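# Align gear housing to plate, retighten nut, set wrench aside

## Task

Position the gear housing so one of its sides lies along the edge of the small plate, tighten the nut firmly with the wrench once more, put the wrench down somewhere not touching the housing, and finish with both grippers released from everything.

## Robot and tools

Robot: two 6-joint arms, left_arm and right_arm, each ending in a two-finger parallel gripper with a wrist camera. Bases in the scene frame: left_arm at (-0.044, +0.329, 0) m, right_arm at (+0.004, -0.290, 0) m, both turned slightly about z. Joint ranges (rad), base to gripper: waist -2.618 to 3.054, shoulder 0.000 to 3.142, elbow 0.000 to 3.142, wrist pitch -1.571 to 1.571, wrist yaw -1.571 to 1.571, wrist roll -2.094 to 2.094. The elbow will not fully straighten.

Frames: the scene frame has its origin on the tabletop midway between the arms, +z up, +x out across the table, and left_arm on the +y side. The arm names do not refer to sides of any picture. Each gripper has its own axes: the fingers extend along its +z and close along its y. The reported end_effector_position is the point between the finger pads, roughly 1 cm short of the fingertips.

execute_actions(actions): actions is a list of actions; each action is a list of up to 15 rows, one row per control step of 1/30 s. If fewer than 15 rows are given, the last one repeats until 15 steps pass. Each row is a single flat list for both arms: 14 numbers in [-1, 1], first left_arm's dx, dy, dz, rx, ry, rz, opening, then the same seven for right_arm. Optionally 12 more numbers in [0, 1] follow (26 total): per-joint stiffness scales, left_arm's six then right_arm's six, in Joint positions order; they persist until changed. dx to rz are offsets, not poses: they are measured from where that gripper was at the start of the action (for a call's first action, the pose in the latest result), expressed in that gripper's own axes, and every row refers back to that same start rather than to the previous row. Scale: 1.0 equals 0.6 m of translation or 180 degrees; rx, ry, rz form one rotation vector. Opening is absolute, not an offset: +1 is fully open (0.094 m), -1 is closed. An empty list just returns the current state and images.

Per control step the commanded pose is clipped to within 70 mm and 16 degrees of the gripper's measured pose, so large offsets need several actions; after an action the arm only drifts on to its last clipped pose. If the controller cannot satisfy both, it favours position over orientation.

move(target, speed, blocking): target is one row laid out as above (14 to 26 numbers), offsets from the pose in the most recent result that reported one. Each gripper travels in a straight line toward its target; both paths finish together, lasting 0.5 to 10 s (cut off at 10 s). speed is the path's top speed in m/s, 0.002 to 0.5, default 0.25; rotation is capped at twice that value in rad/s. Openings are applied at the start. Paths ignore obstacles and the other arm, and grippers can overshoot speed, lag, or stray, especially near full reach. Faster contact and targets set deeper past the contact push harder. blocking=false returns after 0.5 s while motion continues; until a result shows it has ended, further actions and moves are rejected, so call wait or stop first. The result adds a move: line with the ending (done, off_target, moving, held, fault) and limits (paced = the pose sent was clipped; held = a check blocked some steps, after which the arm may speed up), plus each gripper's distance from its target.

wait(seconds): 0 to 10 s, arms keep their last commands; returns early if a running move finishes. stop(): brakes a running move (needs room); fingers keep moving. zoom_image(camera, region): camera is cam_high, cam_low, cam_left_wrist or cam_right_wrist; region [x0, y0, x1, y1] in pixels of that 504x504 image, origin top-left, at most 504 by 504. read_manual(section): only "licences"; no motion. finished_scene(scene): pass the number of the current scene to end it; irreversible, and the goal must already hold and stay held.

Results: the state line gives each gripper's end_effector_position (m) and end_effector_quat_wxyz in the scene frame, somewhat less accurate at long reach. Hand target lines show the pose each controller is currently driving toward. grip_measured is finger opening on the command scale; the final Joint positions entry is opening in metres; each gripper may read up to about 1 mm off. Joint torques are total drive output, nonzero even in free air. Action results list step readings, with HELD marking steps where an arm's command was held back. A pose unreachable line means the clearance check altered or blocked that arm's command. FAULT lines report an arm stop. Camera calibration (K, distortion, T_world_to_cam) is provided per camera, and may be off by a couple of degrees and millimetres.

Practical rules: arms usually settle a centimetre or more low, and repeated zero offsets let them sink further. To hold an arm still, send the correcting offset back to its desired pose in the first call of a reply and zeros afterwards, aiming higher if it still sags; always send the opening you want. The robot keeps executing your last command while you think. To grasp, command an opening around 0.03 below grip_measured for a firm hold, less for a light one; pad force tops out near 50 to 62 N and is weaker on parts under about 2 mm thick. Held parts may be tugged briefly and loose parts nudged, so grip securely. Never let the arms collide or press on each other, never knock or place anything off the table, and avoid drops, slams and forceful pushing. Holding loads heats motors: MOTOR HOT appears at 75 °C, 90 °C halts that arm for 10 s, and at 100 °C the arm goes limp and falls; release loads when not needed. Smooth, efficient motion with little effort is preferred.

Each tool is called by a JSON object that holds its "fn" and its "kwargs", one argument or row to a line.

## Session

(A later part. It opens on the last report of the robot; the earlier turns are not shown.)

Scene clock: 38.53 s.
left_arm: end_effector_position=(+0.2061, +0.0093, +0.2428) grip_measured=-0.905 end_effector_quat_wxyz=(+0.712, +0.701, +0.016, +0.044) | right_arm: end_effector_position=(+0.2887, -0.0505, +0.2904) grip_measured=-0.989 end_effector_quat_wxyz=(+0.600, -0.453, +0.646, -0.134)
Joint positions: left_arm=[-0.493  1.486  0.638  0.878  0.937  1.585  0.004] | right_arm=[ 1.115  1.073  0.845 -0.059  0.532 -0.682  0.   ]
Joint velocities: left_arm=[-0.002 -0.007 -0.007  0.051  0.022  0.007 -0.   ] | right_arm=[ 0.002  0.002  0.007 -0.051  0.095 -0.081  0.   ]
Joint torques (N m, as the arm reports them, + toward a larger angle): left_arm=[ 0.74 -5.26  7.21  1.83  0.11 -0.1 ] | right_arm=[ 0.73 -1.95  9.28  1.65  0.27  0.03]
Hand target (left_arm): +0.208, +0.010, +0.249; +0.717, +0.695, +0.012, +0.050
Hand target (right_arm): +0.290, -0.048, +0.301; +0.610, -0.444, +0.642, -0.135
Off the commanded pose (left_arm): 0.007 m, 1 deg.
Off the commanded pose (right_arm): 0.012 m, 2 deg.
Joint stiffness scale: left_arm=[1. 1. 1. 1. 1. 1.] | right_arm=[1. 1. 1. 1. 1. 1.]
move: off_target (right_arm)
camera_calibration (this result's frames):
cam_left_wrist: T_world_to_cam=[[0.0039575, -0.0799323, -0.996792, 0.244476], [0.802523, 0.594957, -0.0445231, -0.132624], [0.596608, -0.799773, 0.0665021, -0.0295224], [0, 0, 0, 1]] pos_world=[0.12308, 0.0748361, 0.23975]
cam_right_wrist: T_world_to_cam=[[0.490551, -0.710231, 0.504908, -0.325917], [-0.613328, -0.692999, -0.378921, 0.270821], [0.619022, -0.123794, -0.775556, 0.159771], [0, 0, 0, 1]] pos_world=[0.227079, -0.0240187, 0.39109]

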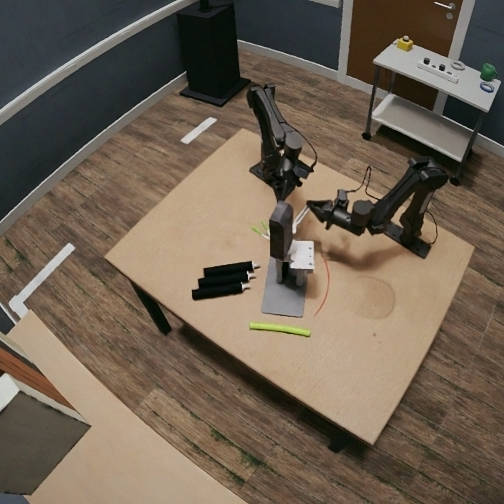

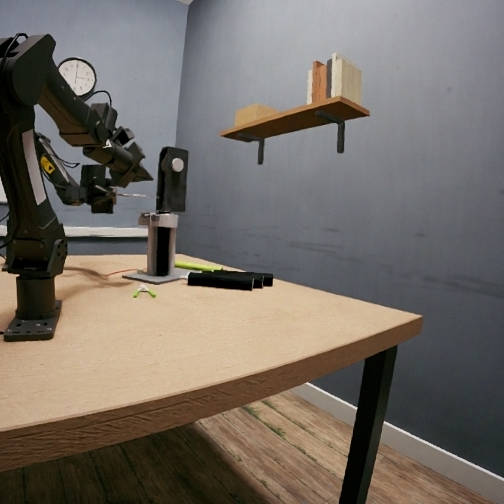

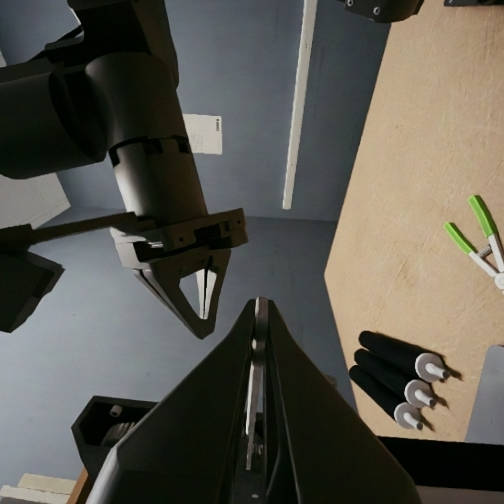

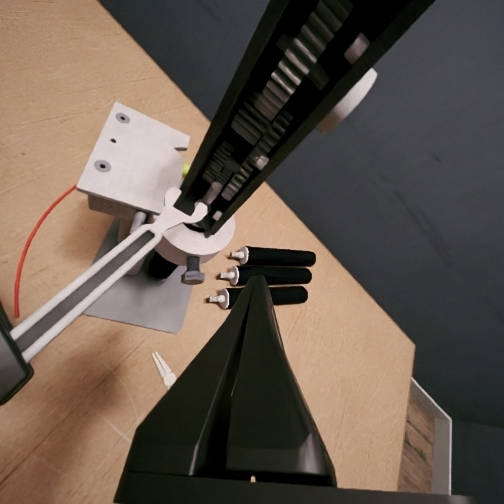

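Good view. Lower the wrench.

{"fn": "move", "kwargs": {
  "target": [0,-0.028,0.015,0,0,-0.012,-1,0,0,0,0,0,0,-1],
  "speed": 0.05
}}

{"fn": "zoom_image", "kwargs": {
  "camera": "cam_right_wrist",
  "region": [120, 160, 250, 290]
}}

{"fn": "zoom_image", "kwargs": {
  "camera": "cam_low",
  "region": [100, 180, 195, 235]
}}

Scene clock: 39.43 s.
left_arm: end_effector_position=(+0.2103, +0.0005, +0.2259) grip_measured=-0.905 end_effector_quat_wxyz=(+0.709, +0.704, +0.030, +0.031) | right_arm: end_effector_position=(+0.2887, -0.0505, +0.2905) grip_measured=-0.989 end_effector_quat_wxyz=(+0.600, -0.453, +0.645, -0.134)
Joint positions: left_arm=[-0.512  1.559  0.638  0.934  0.918  1.561  0.004] | right_arm=[ 1.115  1.073  0.845 -0.058  0.532 -0.684  0.   ]
Joint velocities: left_arm=[ 0.002 -0.012 -0.017 -0.007 -0.022 -0.007 -0.001] | right_arm=[-0.012 -0.007  0.007 -0.007  0.007 -0.022 -0.   ]
Joint torques (N m, as the arm reports them, + toward a larger angle): left_arm=[-0.65 -6.01  5.03  1.93 -0.07 -0.15] | right_arm=[ 0.03 -2.48  7.39  1.57  0.12  0.03]
Hand target (left_arm): +0.208, -0.000, +0.226; +0.713, +0.700, +0.030, +0.031
Hand target (right_arm): +0.289, -0.051, +0.290; +0.600, -0.453, +0.646, -0.133
Off the commanded pose (left_arm): 0.003 m, 1 deg.
Off the commanded pose (right_arm): 0.000 m, 0 deg.
Joint stiffness scale: left_arm=[1. 1. 1. 1. 1. 1.] | right_arm=[1. 1. 1. 1. 1. 1.]
move: done
camera_calibration (this result's frames):
cam_left_wrist: T_world_to_cam=[[-0.0350135, -0.0730521, -0.996713, 0.235096], [0.800664, 0.594805, -0.0717216, -0.12497], [0.598089, -0.800544, 0.037664, -0.0317576], [0, 0, 0, 1]] pos_world=[0.127284, 0.0660836, 0.226556]
cam_right_wrist: T_world_to_cam=[[0.49041, -0.709295, 0.506359, -0.326285], [-0.612653, -0.693814, -0.378521, 0.270522], [0.619802, -0.124592, -0.774805, 0.159345], [0, 0, 0, 1]] pos_world=[0.226987, -0.0238867, 0.391077]

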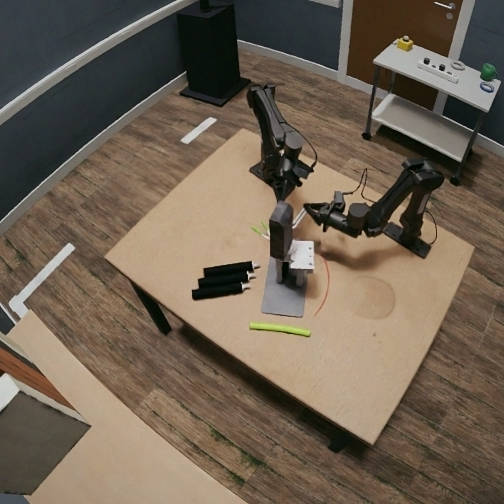

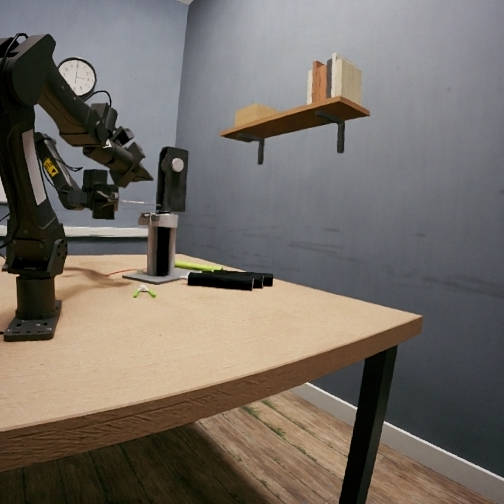

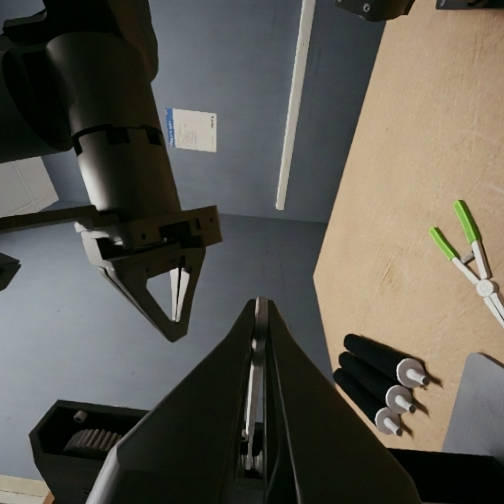

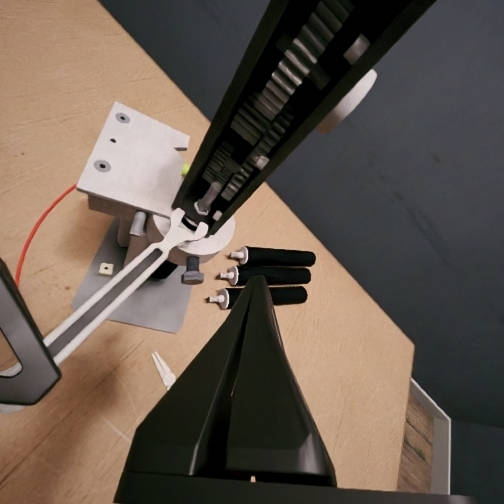

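Region (120, 160, 250, 290) of cam_right_wrist's 504x504 image, scaled by 3.877, with more detail than that image has.

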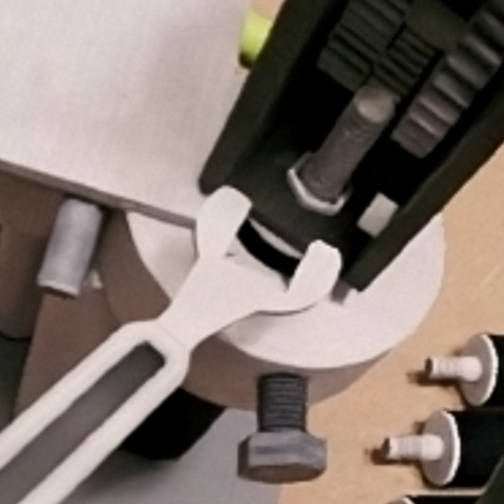

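Region (100, 180, 195, 235) of cam_low's 504x504 image, scaled by 5.305, with more detail than that image has; it fills the top 292 rows of this view, and the rest is white.

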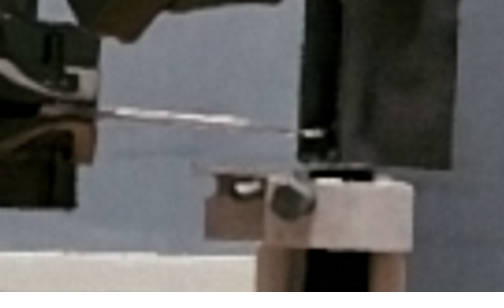

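{"fn": "move", "kwargs": {
  "target": [0,0.02,-0.04,0,0.14,0,-1,0.085,0.065,-0.15,-0.086,-0.075,0.753,-0.2],
  "speed": 0.4
}}

{"fn": "move", "kwargs": {
  "target": [0.125,0.0,0.0,-0.01,0,0.01,-1,0,0,0,0,0,0,-0.2],
  "speed": 0.08
}}

Scene clock: 43.90 s.
left_arm: end_effector_position=(+0.2126, +0.0229, +0.2286) grip_measured=-0.905 end_effector_quat_wxyz=(+0.676, +0.690, +0.191, +0.177) | right_arm: end_effector_position=(+0.2007, -0.0992, +0.2504) grip_measured=-0.202 end_effector_quat_wxyz=(+0.348, +0.353, +0.618, +0.611)
Joint positions: left_arm=[-0.688  1.279  0.466  0.789  0.302  1.564  0.004] | right_arm=[1.328 0.487 0.292 0.181 0.622 1.581 0.037]
Joint velocities: left_arm=[ 0.017 -0.007  0.002 -0.051  0.022  0.022 -0.   ] | right_arm=[-0.012  0.012  0.002 -0.022  0.007  0.066 -0.001]
Joint torques (N m, as the arm reports them, + toward a larger angle): left_arm=[-0.61 -5.94  6.1   2.04 -0.03  0.02] | right_arm=[ 0.7  -0.1   6.64  1.56  0.15 -0.06]
Hand target (left_arm): +0.208, +0.024, +0.238; +0.685, +0.681, +0.184, +0.183
Hand target (right_arm): +0.200, -0.102, +0.251; +0.351, +0.355, +0.612, +0.613
Off the commanded pose (left_arm): 0.010 m, 2 deg.
Off the commanded pose (right_arm): 0.003 m, 1 deg.
Joint stiffness scale: left_arm=[1. 1. 1. 1. 1. 1.] | right_arm=[1. 1. 1. 1. 1. 1.]
move: done
camera_calibration (this result's frames):
cam_left_wrist: T_world_to_cam=[[-0.028494, -0.0611231, -0.997723, 0.23807], [0.468174, 0.881066, -0.067347, -0.0768018], [0.883177, -0.469027, 0.00351117, -0.0756485], [0, 0, 0, 1]] pos_world=[0.109551, 0.0467379, 0.232621]
cam_right_wrist: T_world_to_cam=[[-0.0982909, 0.248581, -0.963611, 0.283829], [-0.961474, 0.226073, 0.156393, 0.194975], [0.256723, 0.941859, 0.216783, 0.1071], [0, 0, 0, 1]] pos_world=[0.187866, -0.215506, 0.21979]

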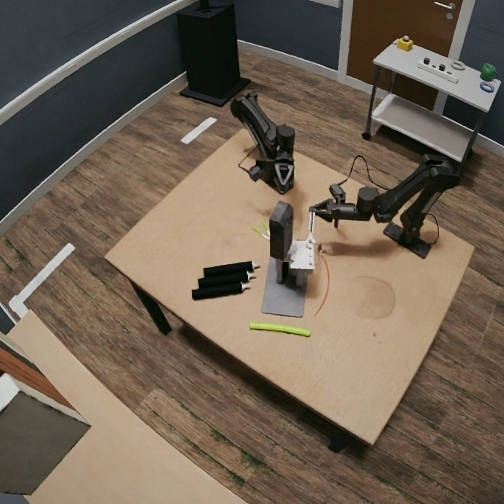

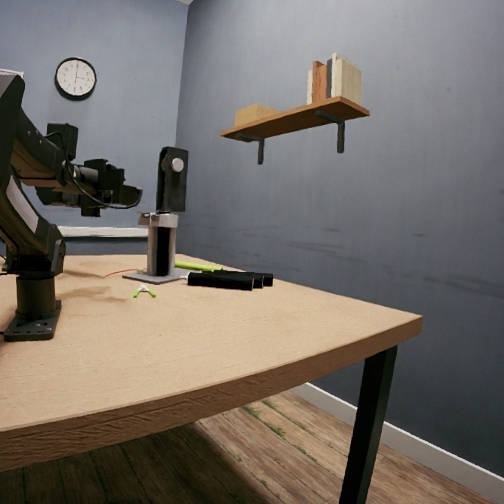

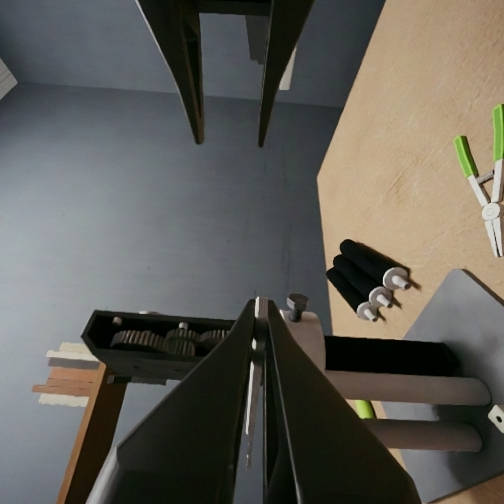

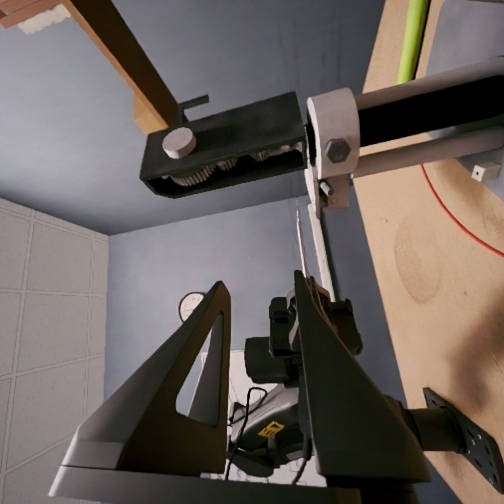

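Scene clock: 45.30 s.
left_arm: end_effector_position=(+0.2716, +0.0632, +0.2086) grip_measured=-0.905 end_effector_quat_wxyz=(+0.669, +0.695, +0.191, +0.180) | right_arm: end_effector_position=(+0.2007, -0.0992, +0.2504) grip_measured=-0.202 end_effector_quat_wxyz=(+0.347, +0.354, +0.617, +0.611)
Joint positions: left_arm=[-0.411  1.451  0.515  0.888  0.572  1.591  0.004] | right_arm=[1.328 0.487 0.292 0.181 0.622 1.584 0.037]
Joint velocities: left_arm=[ 0.027 -0.027  0.007 -0.037  0.007 -0.022  0.   ] | right_arm=[-0.007  0.002 -0.007  0.022 -0.022 -0.081  0.   ]
Joint torques (N m, as the arm reports them, + toward a larger angle): left_arm=[ 0.53 -4.71  9.48  2.06  0.17 -0.02] | right_arm=[ 0.08  1.16  7.4   1.53  0.03 -0.04]
Hand target (left_arm): +0.277, +0.061, +0.227; +0.683, +0.682, +0.177, +0.191
Hand target (right_arm): +0.201, -0.099, +0.250; +0.348, +0.353, +0.618, +0.611
Off the commanded pose (left_arm): 0.020 m, 3 deg.
Off the commanded pose (right_arm): 0.000 m, 0 deg.
Joint stiffness scale: left_arm=[1. 1. 1. 1. 1. 1.] | right_arm=[1. 1. 1. 1. 1. 1.]
move: off_target (left_arm)
camera_calibration (this result's frames):
cam_left_wrist: T_world_to_cam=[[-0.029447, -0.0430037, -0.998641, 0.221484], [0.464001, 0.884321, -0.0517628, -0.143636], [0.885345, -0.464895, -0.00608684, -0.107665], [0, 0, 0, 1]] pos_world=[0.16849, 0.0864922, 0.213093]
cam_right_wrist: T_world_to_cam=[[-0.0999635, 0.251431, -0.962699, 0.284219], [-0.96119, 0.225646, 0.15874, 0.194288], [0.257142, 0.941205, 0.219117, 0.106367], [0, 0, 0, 1]] pos_world=[0.187808, -0.215415, 0.219469]

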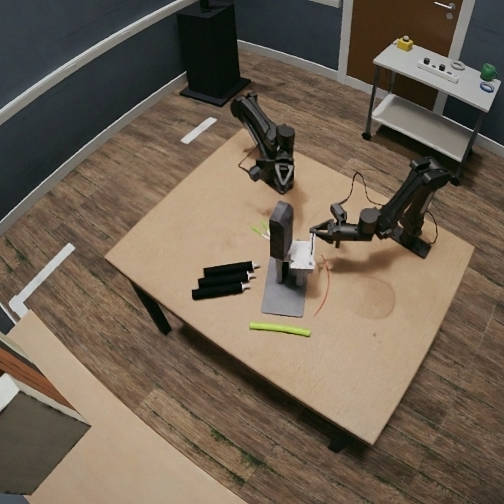

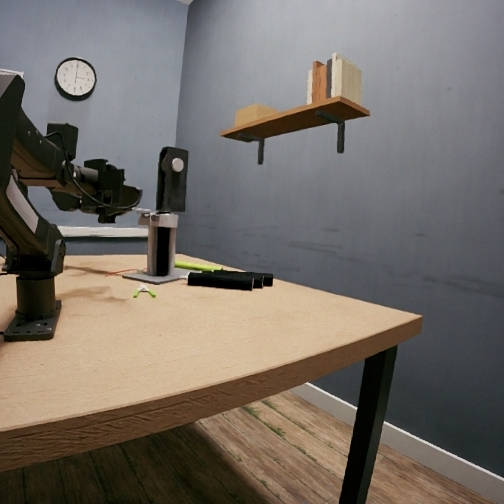

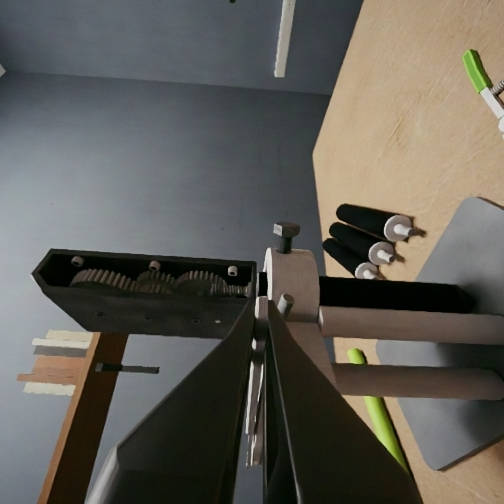

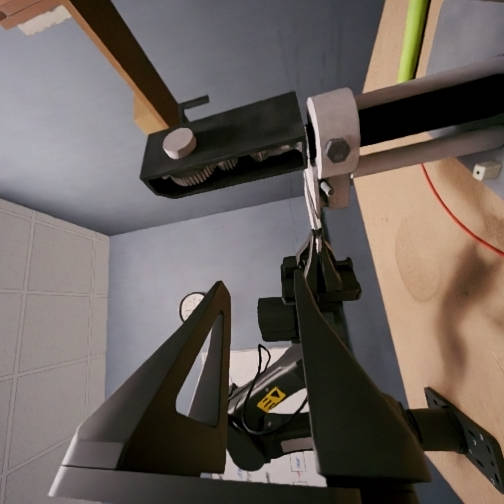

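{"fn": "move", "kwargs": {
  "target": [0.003,0.028,0.042,-0.012,0,0.01,-1,0,0,0,0,0,0,-0.2],
  "speed": 0.04
}}

{"fn": "move", "kwargs": {
  "target": [0,0.01,0,0,0,0,-0.2,0,0,0,0,0,0,-0.2]
}}

{"fn": "move", "kwargs": {
  "target": [0,0.015,-0.17,0,0,0,-0.2,0,0,0,0,0,0,-0.2],
  "speed": 0.15
}}

{"fn": "move", "kwargs": {
  "target": [0,0.25,0,0,0,-0.5,1,0.143,-0.055,0.137,0,0,0,-0.2],
  "speed": 0.4
}}

Scene clock: 46.50 s.
left_arm: end_effector_position=(+0.2810, +0.0473, +0.2080) grip_measured=-0.905 end_effector_quat_wxyz=(+0.668, +0.697, +0.186, +0.185) | right_arm: end_effector_position=(+0.2007, -0.0992, +0.2504) grip_measured=-0.202 end_effector_quat_wxyz=(+0.346, +0.355, +0.616, +0.612)
Joint positions: left_arm=[-0.449  1.518  0.57   0.901  0.535  1.604  0.004] | right_arm=[1.328 0.487 0.292 0.181 0.622 1.588 0.037]
Joint velocities: left_arm=[-0.007 -0.012  0.012 -0.037  0.066 -0.081 -0.   ] | right_arm=[ 0.007  0.002 -0.002 -0.022  0.037  0.022 -0.   ]
Joint torques (N m, as the arm reports them, + toward a larger angle): left_arm=[-0.78 -5.31  9.56  1.98  0.01 -0.05] | right_arm=[ 0.05  1.19  7.37  1.53  0.02 -0.04]
Hand target (left_arm): +0.286, +0.042, +0.225; +0.679, +0.685, +0.177, +0.194
Hand target (right_arm): +0.201, -0.099, +0.250; +0.347, +0.354, +0.617, +0.611
Off the commanded pose (left_arm): 0.018 m, 2 deg.
Off the commanded pose (right_arm): 0.000 m, 0 deg.
Joint stiffness scale: left_arm=[1. 1. 1. 1. 1. 1.] | right_arm=[1. 1. 1. 1. 1. 1.]
move: off_target (left_arm)
camera_calibration (this result's frames):
cam_left_wrist: T_world_to_cam=[[-0.0161423, -0.0355861, -0.999236, 0.216539], [0.465102, 0.884397, -0.0390099, -0.136896], [0.88511, -0.465376, 0.00227501, -0.125081], [0, 0, 0, 1]] pos_world=[0.177876, 0.0705664, 0.211318]
cam_right_wrist: T_world_to_cam=[[-0.10182, 0.254595, -0.961673, 0.284648], [-0.960869, 0.225164, 0.161345, 0.193524], [0.257612, 0.940469, 0.221706, 0.105551], [0, 0, 0, 1]] pos_world=[0.187742, -0.215313, 0.219113]

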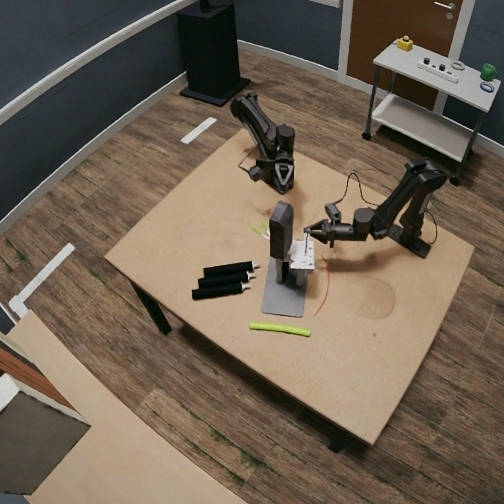

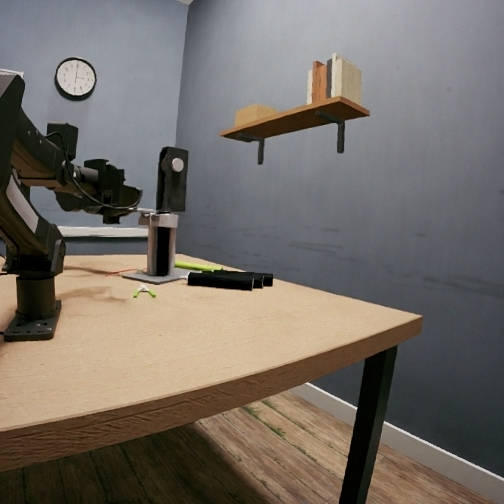

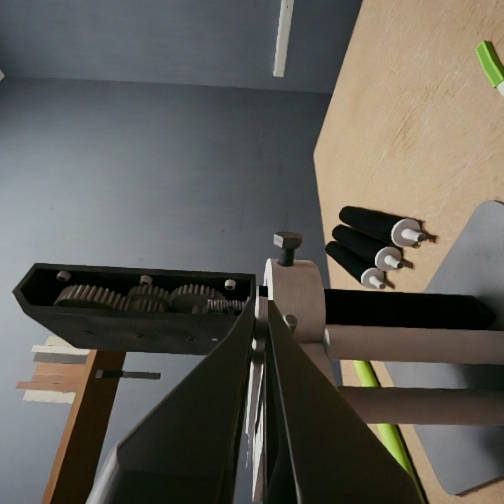

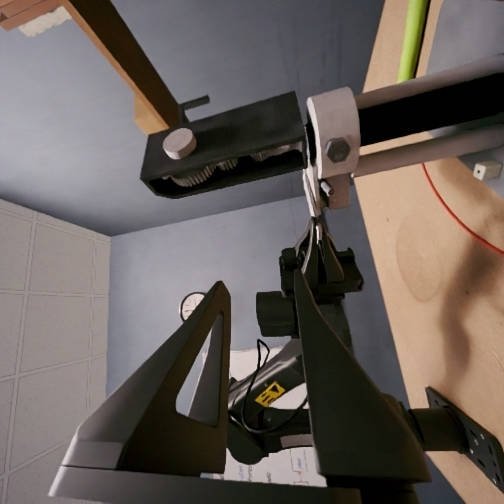

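Scene clock: 47.20 s.
left_arm: end_effector_position=(+0.2807, +0.0475, +0.2021) grip_measured=-0.202 end_effector_quat_wxyz=(+0.661, +0.703, +0.192, +0.179) | right_arm: end_effector_position=(+0.2007, -0.0992, +0.2504) grip_measured=-0.202 end_effector_quat_wxyz=(+0.344, +0.356, +0.616, +0.613)
Joint positions: left_arm=[-0.449  1.518  0.57   0.875  0.535  1.605  0.037] | right_arm=[1.328 0.487 0.292 0.181 0.622 1.592 0.037]
Joint velocities: left_arm=[ 0.012  0.022  0.012 -0.037  0.066  0.022  0.   ] | right_arm=[ 0.022  0.012  0.002 -0.081  0.051  0.022 -0.   ]
Joint torques (N m, as the arm reports them, + toward a larger angle): left_arm=[-0.07 -6.97  7.56  1.86  0.07 -0.03] | right_arm=[ 0.04  1.12  7.41  1.54  0.04 -0.03]
Hand target (left_arm): +0.281, +0.047, +0.214; +0.668, +0.697, +0.186, +0.185
Hand target (right_arm): +0.201, -0.099, +0.250; +0.346, +0.355, +0.616, +0.612
Off the commanded pose (left_arm): 0.012 m, 1 deg.
Off the commanded pose (right_arm): 0.000 m, 0 deg.
Joint stiffness scale: left_arm=[1. 1. 1. 1. 1. 1.] | right_arm=[1. 1. 1. 1. 1. 1.]
move: off_target (left_arm)
camera_calibration (this result's frames):
cam_left_wrist: T_world_to_cam=[[-0.0381925, -0.0223101, -0.999021, 0.216183], [0.464309, 0.884878, -0.0375116, -0.137235], [0.884849, -0.465288, -0.0234369, -0.119447], [0, 0, 0, 1]] pos_world=[0.177669, 0.0706823, 0.208024]
cam_right_wrist: T_world_to_cam=[[-0.103674, 0.257756, -0.960632, 0.285073], [-0.960543, 0.224674, 0.163949, 0.192758], [0.258087, 0.939725, 0.224293, 0.104735], [0, 0, 0, 1]] pos_world=[0.187676, -0.215209, 0.218757]

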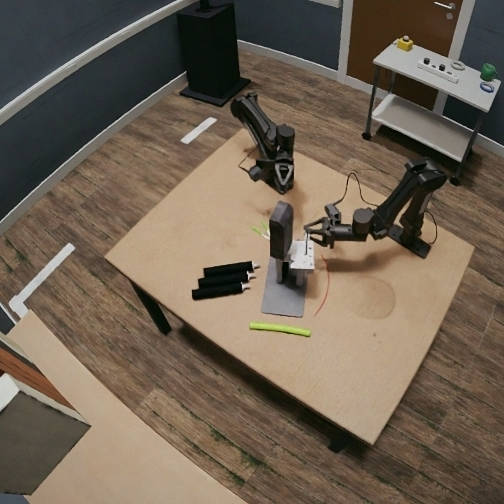

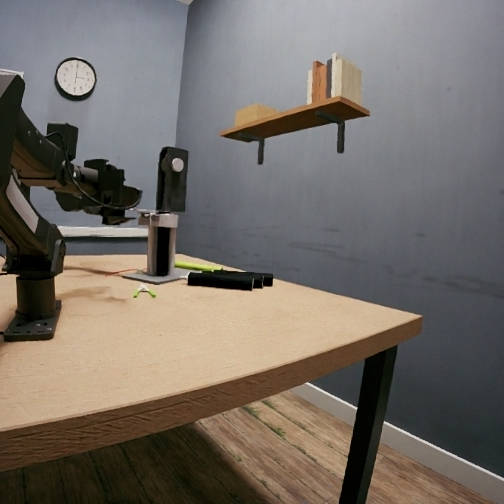

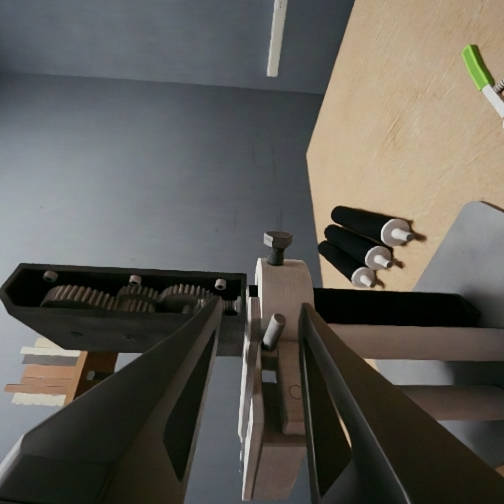

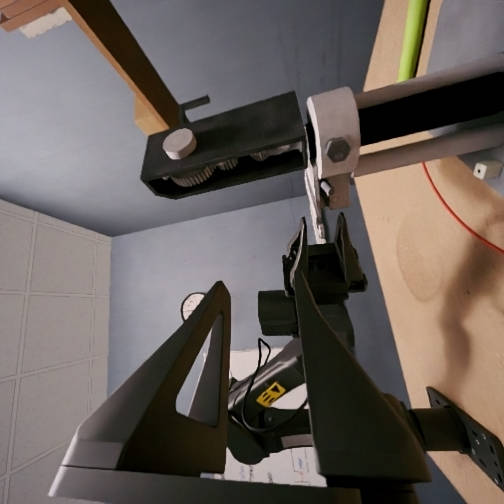

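Scene clock: 48.57 s.
left_arm: end_effector_position=(+0.2325, +0.1332, +0.2158) grip_measured=-0.202 end_effector_quat_wxyz=(+0.659, +0.704, +0.194, +0.179) | right_arm: end_effector_position=(+0.2007, -0.0992, +0.2504) grip_measured=-0.202 end_effector_quat_wxyz=(+0.343, +0.357, +0.615, +0.613)
Joint positions: left_arm=[-0.176  1.094  0.364  0.633  0.804  1.637  0.037] | right_arm=[1.328 0.487 0.292 0.181 0.622 1.595 0.037]
Joint velocities: left_arm=[ 0.007 -0.002 -0.012 -0.051 -0.037 -0.081 -0.   ] | right_arm=[ 0.007  0.002 -0.002 -0.007 -0.037 -0.022  0.   ]
Joint torques (N m, as the arm reports them, + toward a larger angle): left_arm=[ 0.66 -4.32  6.35  1.71  0.15 -0.03] | right_arm=[ 0.03  1.1   7.41  1.53  0.02 -0.01]
Hand target (left_arm): +0.229, +0.135, +0.217; +0.661, +0.703, +0.192, +0.179
Hand target (right_arm): +0.201, -0.099, +0.250; +0.345, +0.356, +0.616, +0.613
Off the commanded pose (left_arm): 0.004 m, 0 deg.
Off the commanded pose (right_arm): 0.000 m, 0 deg.
Joint stiffness scale: left_arm=[1. 1. 1. 1. 1. 1.] | right_arm=[1. 1. 1. 1. 1. 1.]
move: done
camera_calibration (this result's frames):
cam_left_wrist: T_world_to_cam=[[-0.041652, -0.0188769, -0.998954, 0.230227], [0.462129, 0.886081, -0.0360128, -0.190212], [0.885834, -0.463146, -0.0281835, -0.0360638], [0, 0, 0, 1]] pos_world=[0.129438, 0.156186, 0.22212]
cam_right_wrist: T_world_to_cam=[[-0.105341, 0.260597, -0.959683, 0.285452], [-0.960245, 0.224225, 0.16629, 0.192067], [0.258519, 0.939049, 0.226617, 0.103999], [0, 0, 0, 1]] pos_world=[0.187616, -0.215114, 0.218437]

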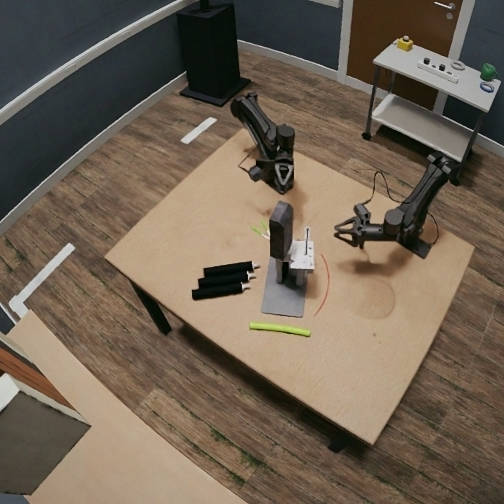

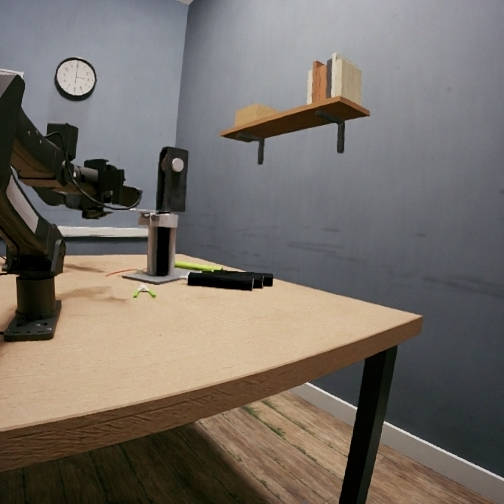

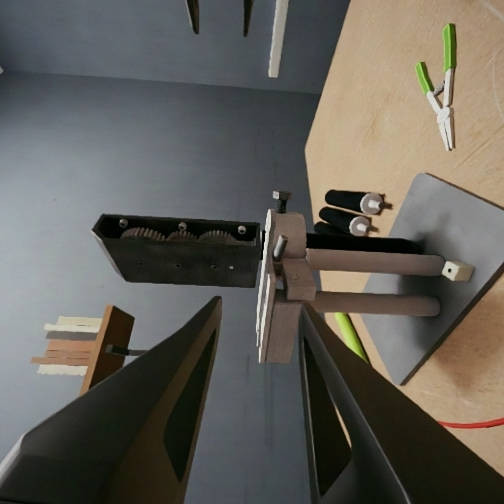

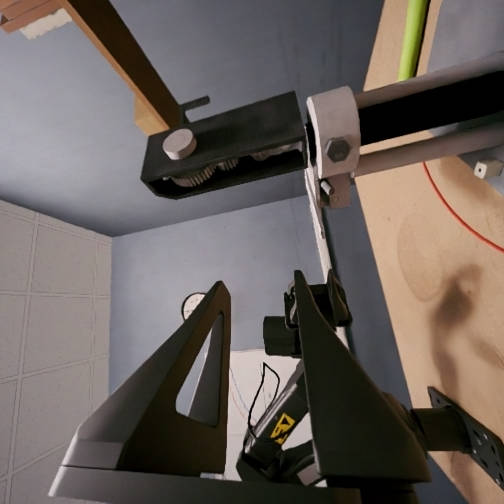

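Scene clock: 51.27 s.
left_arm: end_effector_position=(+0.2370, +0.1278, +0.3512) grip_measured=+1.000 end_effector_quat_wxyz=(+0.584, +0.359, +0.644, -0.340) | right_arm: end_effector_position=(+0.2246, +0.0124, +0.2119) grip_measured=-0.202 end_effector_quat_wxyz=(+0.339, +0.357, +0.619, +0.612)
Joint positions: left_arm=[-0.2    1.     0.898 -0.021  0.778  0.068  0.094] | right_arm=[1.428 1.314 0.406 0.88  0.714 1.606 0.037]
Joint velocities: left_arm=[-0.007  0.017 -0.007 -0.066  0.051 -0.051  0.   ] | right_arm=[ 0.012 -0.007 -0.007  0.066 -0.022  0.037  0.   ]
Joint torques (N m, as the arm reports them, + toward a larger angle): left_arm=[-0.69 -2.18 10.65  1.71  0.03 -0.07] | right_arm=[ 0.7  -2.52  7.86  1.51  0.21 -0.03]
Hand target (left_arm): +0.236, +0.126, +0.366; +0.593, +0.361, +0.635, -0.340
Hand target (right_arm): +0.225, +0.016, +0.217; +0.343, +0.358, +0.615, +0.613
Off the commanded pose (left_arm): 0.015 m, 1 deg.
Off the commanded pose (right_arm): 0.008 m, 1 deg.
Joint stiffness scale: left_arm=[1. 1. 1. 1. 1. 1.] | right_arm=[1. 1. 1. 1. 1. 1.]
move: off_target (left_arm)
camera_calibration (this result's frames):
cam_left_wrist: T_world_to_cam=[[-0.823086, -0.565274, 0.054728, 0.250534], [-0.376391, 0.470805, -0.797918, 0.336839], [0.425276, -0.677354, -0.600277, 0.29874], [0, 0, 0, 1]] pos_world=[0.205947, 0.185387, 0.434386]
cam_right_wrist: T_world_to_cam=[[-0.115453, 0.255912, -0.959781, 0.224366], [-0.960548, 0.217358, 0.173501, 0.194999], [0.253017, 0.941947, 0.220722, 0.00416739], [0, 0, 0, 1]] pos_world=[0.212155, -0.103728, 0.18059]

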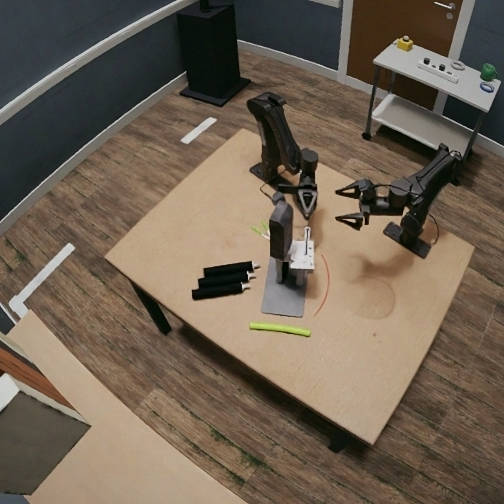

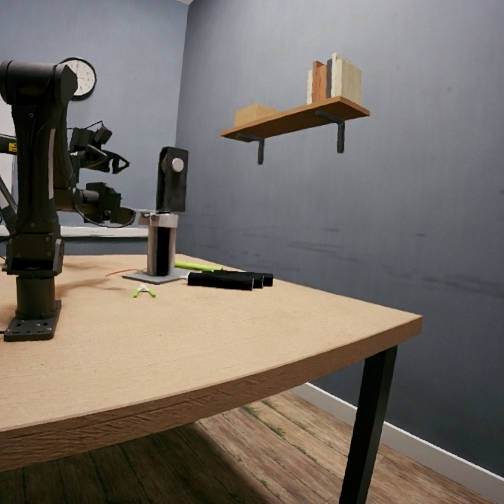

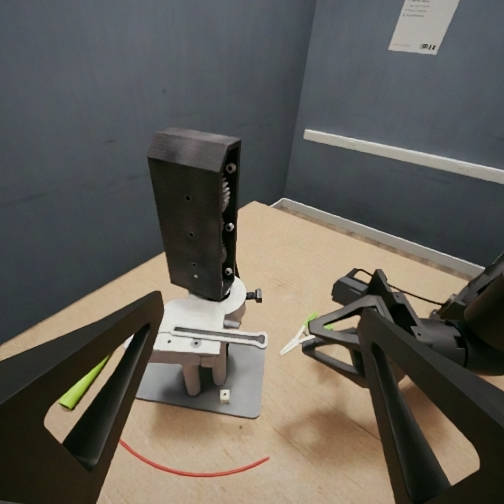

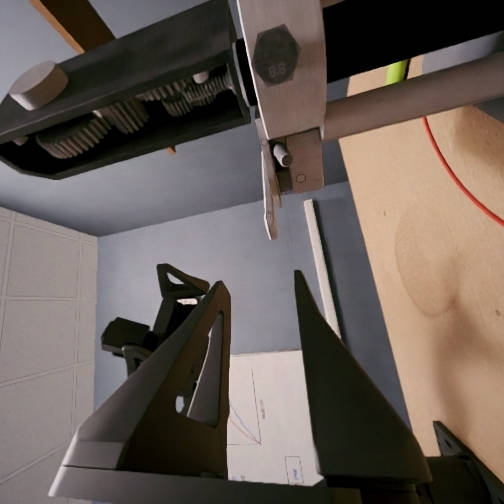

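{"fn": "move", "kwargs": {
  "target": [-0.02,0,0,0,0,0,1,0,0,0.11,-0.012,0,-0.008,-0.3],
  "speed": 0.06
}}

{"fn": "zoom_image", "kwargs": {
  "camera": "cam_high",
  "region": [260, 200, 350, 290]
}}

Scene clock: 52.87 s.
left_arm: end_effector_position=(+0.2358, +0.1281, +0.3499) grip_measured=+1.000 end_effector_quat_wxyz=(+0.574, +0.357, +0.652, -0.343) | right_arm: end_effector_position=(+0.2771, +0.0427, +0.2061) grip_measured=-0.298 end_effector_quat_wxyz=(+0.352, +0.349, +0.613, +0.616)
Joint positions: left_arm=[-0.2    1.     0.913 -0.061  0.778  0.067  0.094] | right_arm=[1.281 1.574 0.55  1.031 0.574 1.566 0.033]
Joint velocities: left_arm=[ 0.002  0.017  0.002 -0.037 -0.007  0.007  0.   ] | right_arm=[ 0.002 -0.012  0.007 -0.066 -0.051 -0.022  0.001]
Joint torques (N m, as the arm reports them, + toward a larger angle): left_arm=[-0.19 -1.6  10.66  1.74  0.05  0.  ] | right_arm=[-0.63 -4.43  7.47  1.58 -0.17 -0.15]
Hand target (left_arm): +0.237, +0.127, +0.363; +0.584, +0.359, +0.644, -0.340
Hand target (right_arm): +0.280, +0.047, +0.211; +0.354, +0.342, +0.612, +0.619
Off the commanded pose (left_arm): 0.013 m, 1 deg.
Off the commanded pose (right_arm): 0.007 m, 1 deg.
Joint stiffness scale: left_arm=[1. 1. 1. 1. 1. 1.] | right_arm=[1. 1. 1. 1. 1. 1.]
move: off_target (left_arm)
camera_calibration (this result's frames):
cam_left_wrist: T_world_to_cam=[[-0.82146, -0.565712, 0.071926, 0.24347], [-0.396232, 0.4755, -0.78543, 0.334922], [0.410126, -0.673699, -0.614757, 0.306831], [0, 0, 0, 1]] pos_world=[0.206868, 0.18519, 0.434172]
cam_right_wrist: T_world_to_cam=[[-0.0823677, 0.255242, -0.963362, 0.208629], [-0.964052, 0.224625, 0.141941, 0.247036], [0.252624, 0.940423, 0.227565, -0.0375696], [0, 0, 0, 1]] pos_world=[0.264831, -0.0734101, 0.174471]

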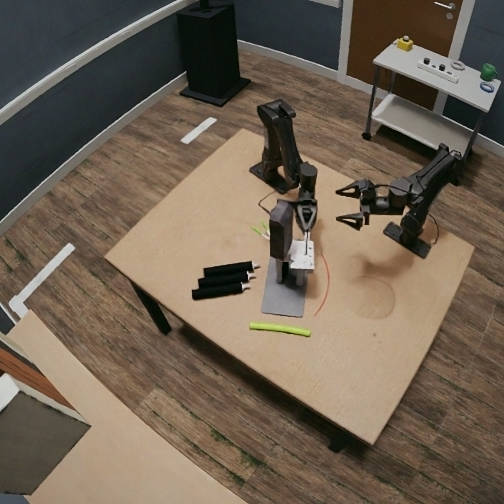

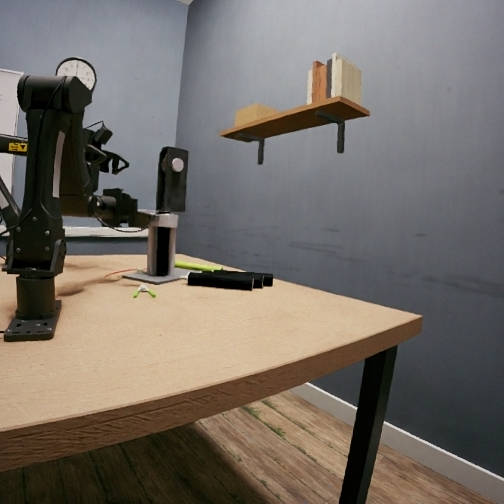

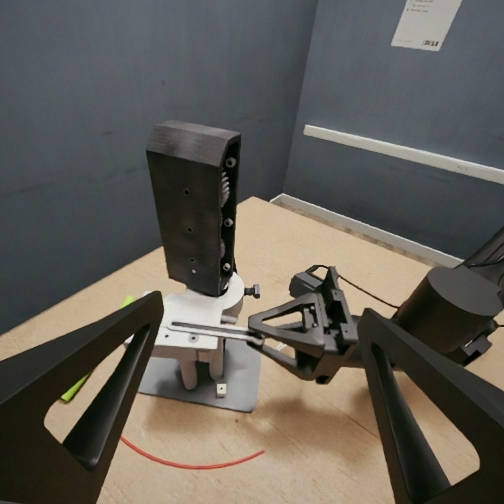

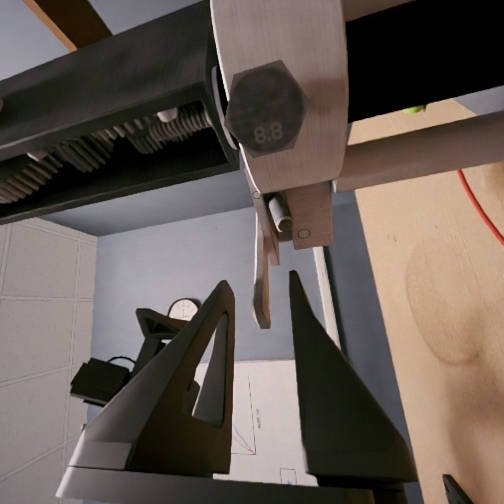

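Region (260, 200, 350, 290) of cam_high's 504x504 image, scaled by 5.600, with more detail than that image has.

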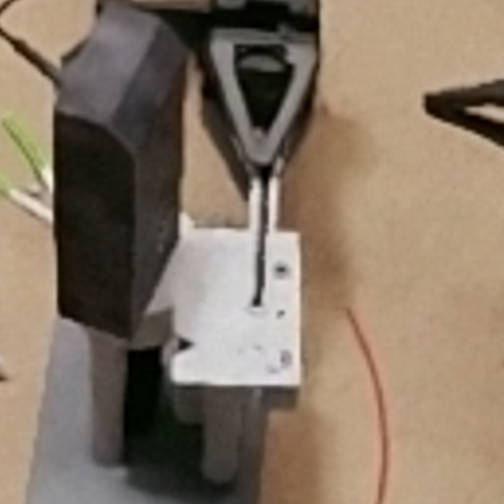

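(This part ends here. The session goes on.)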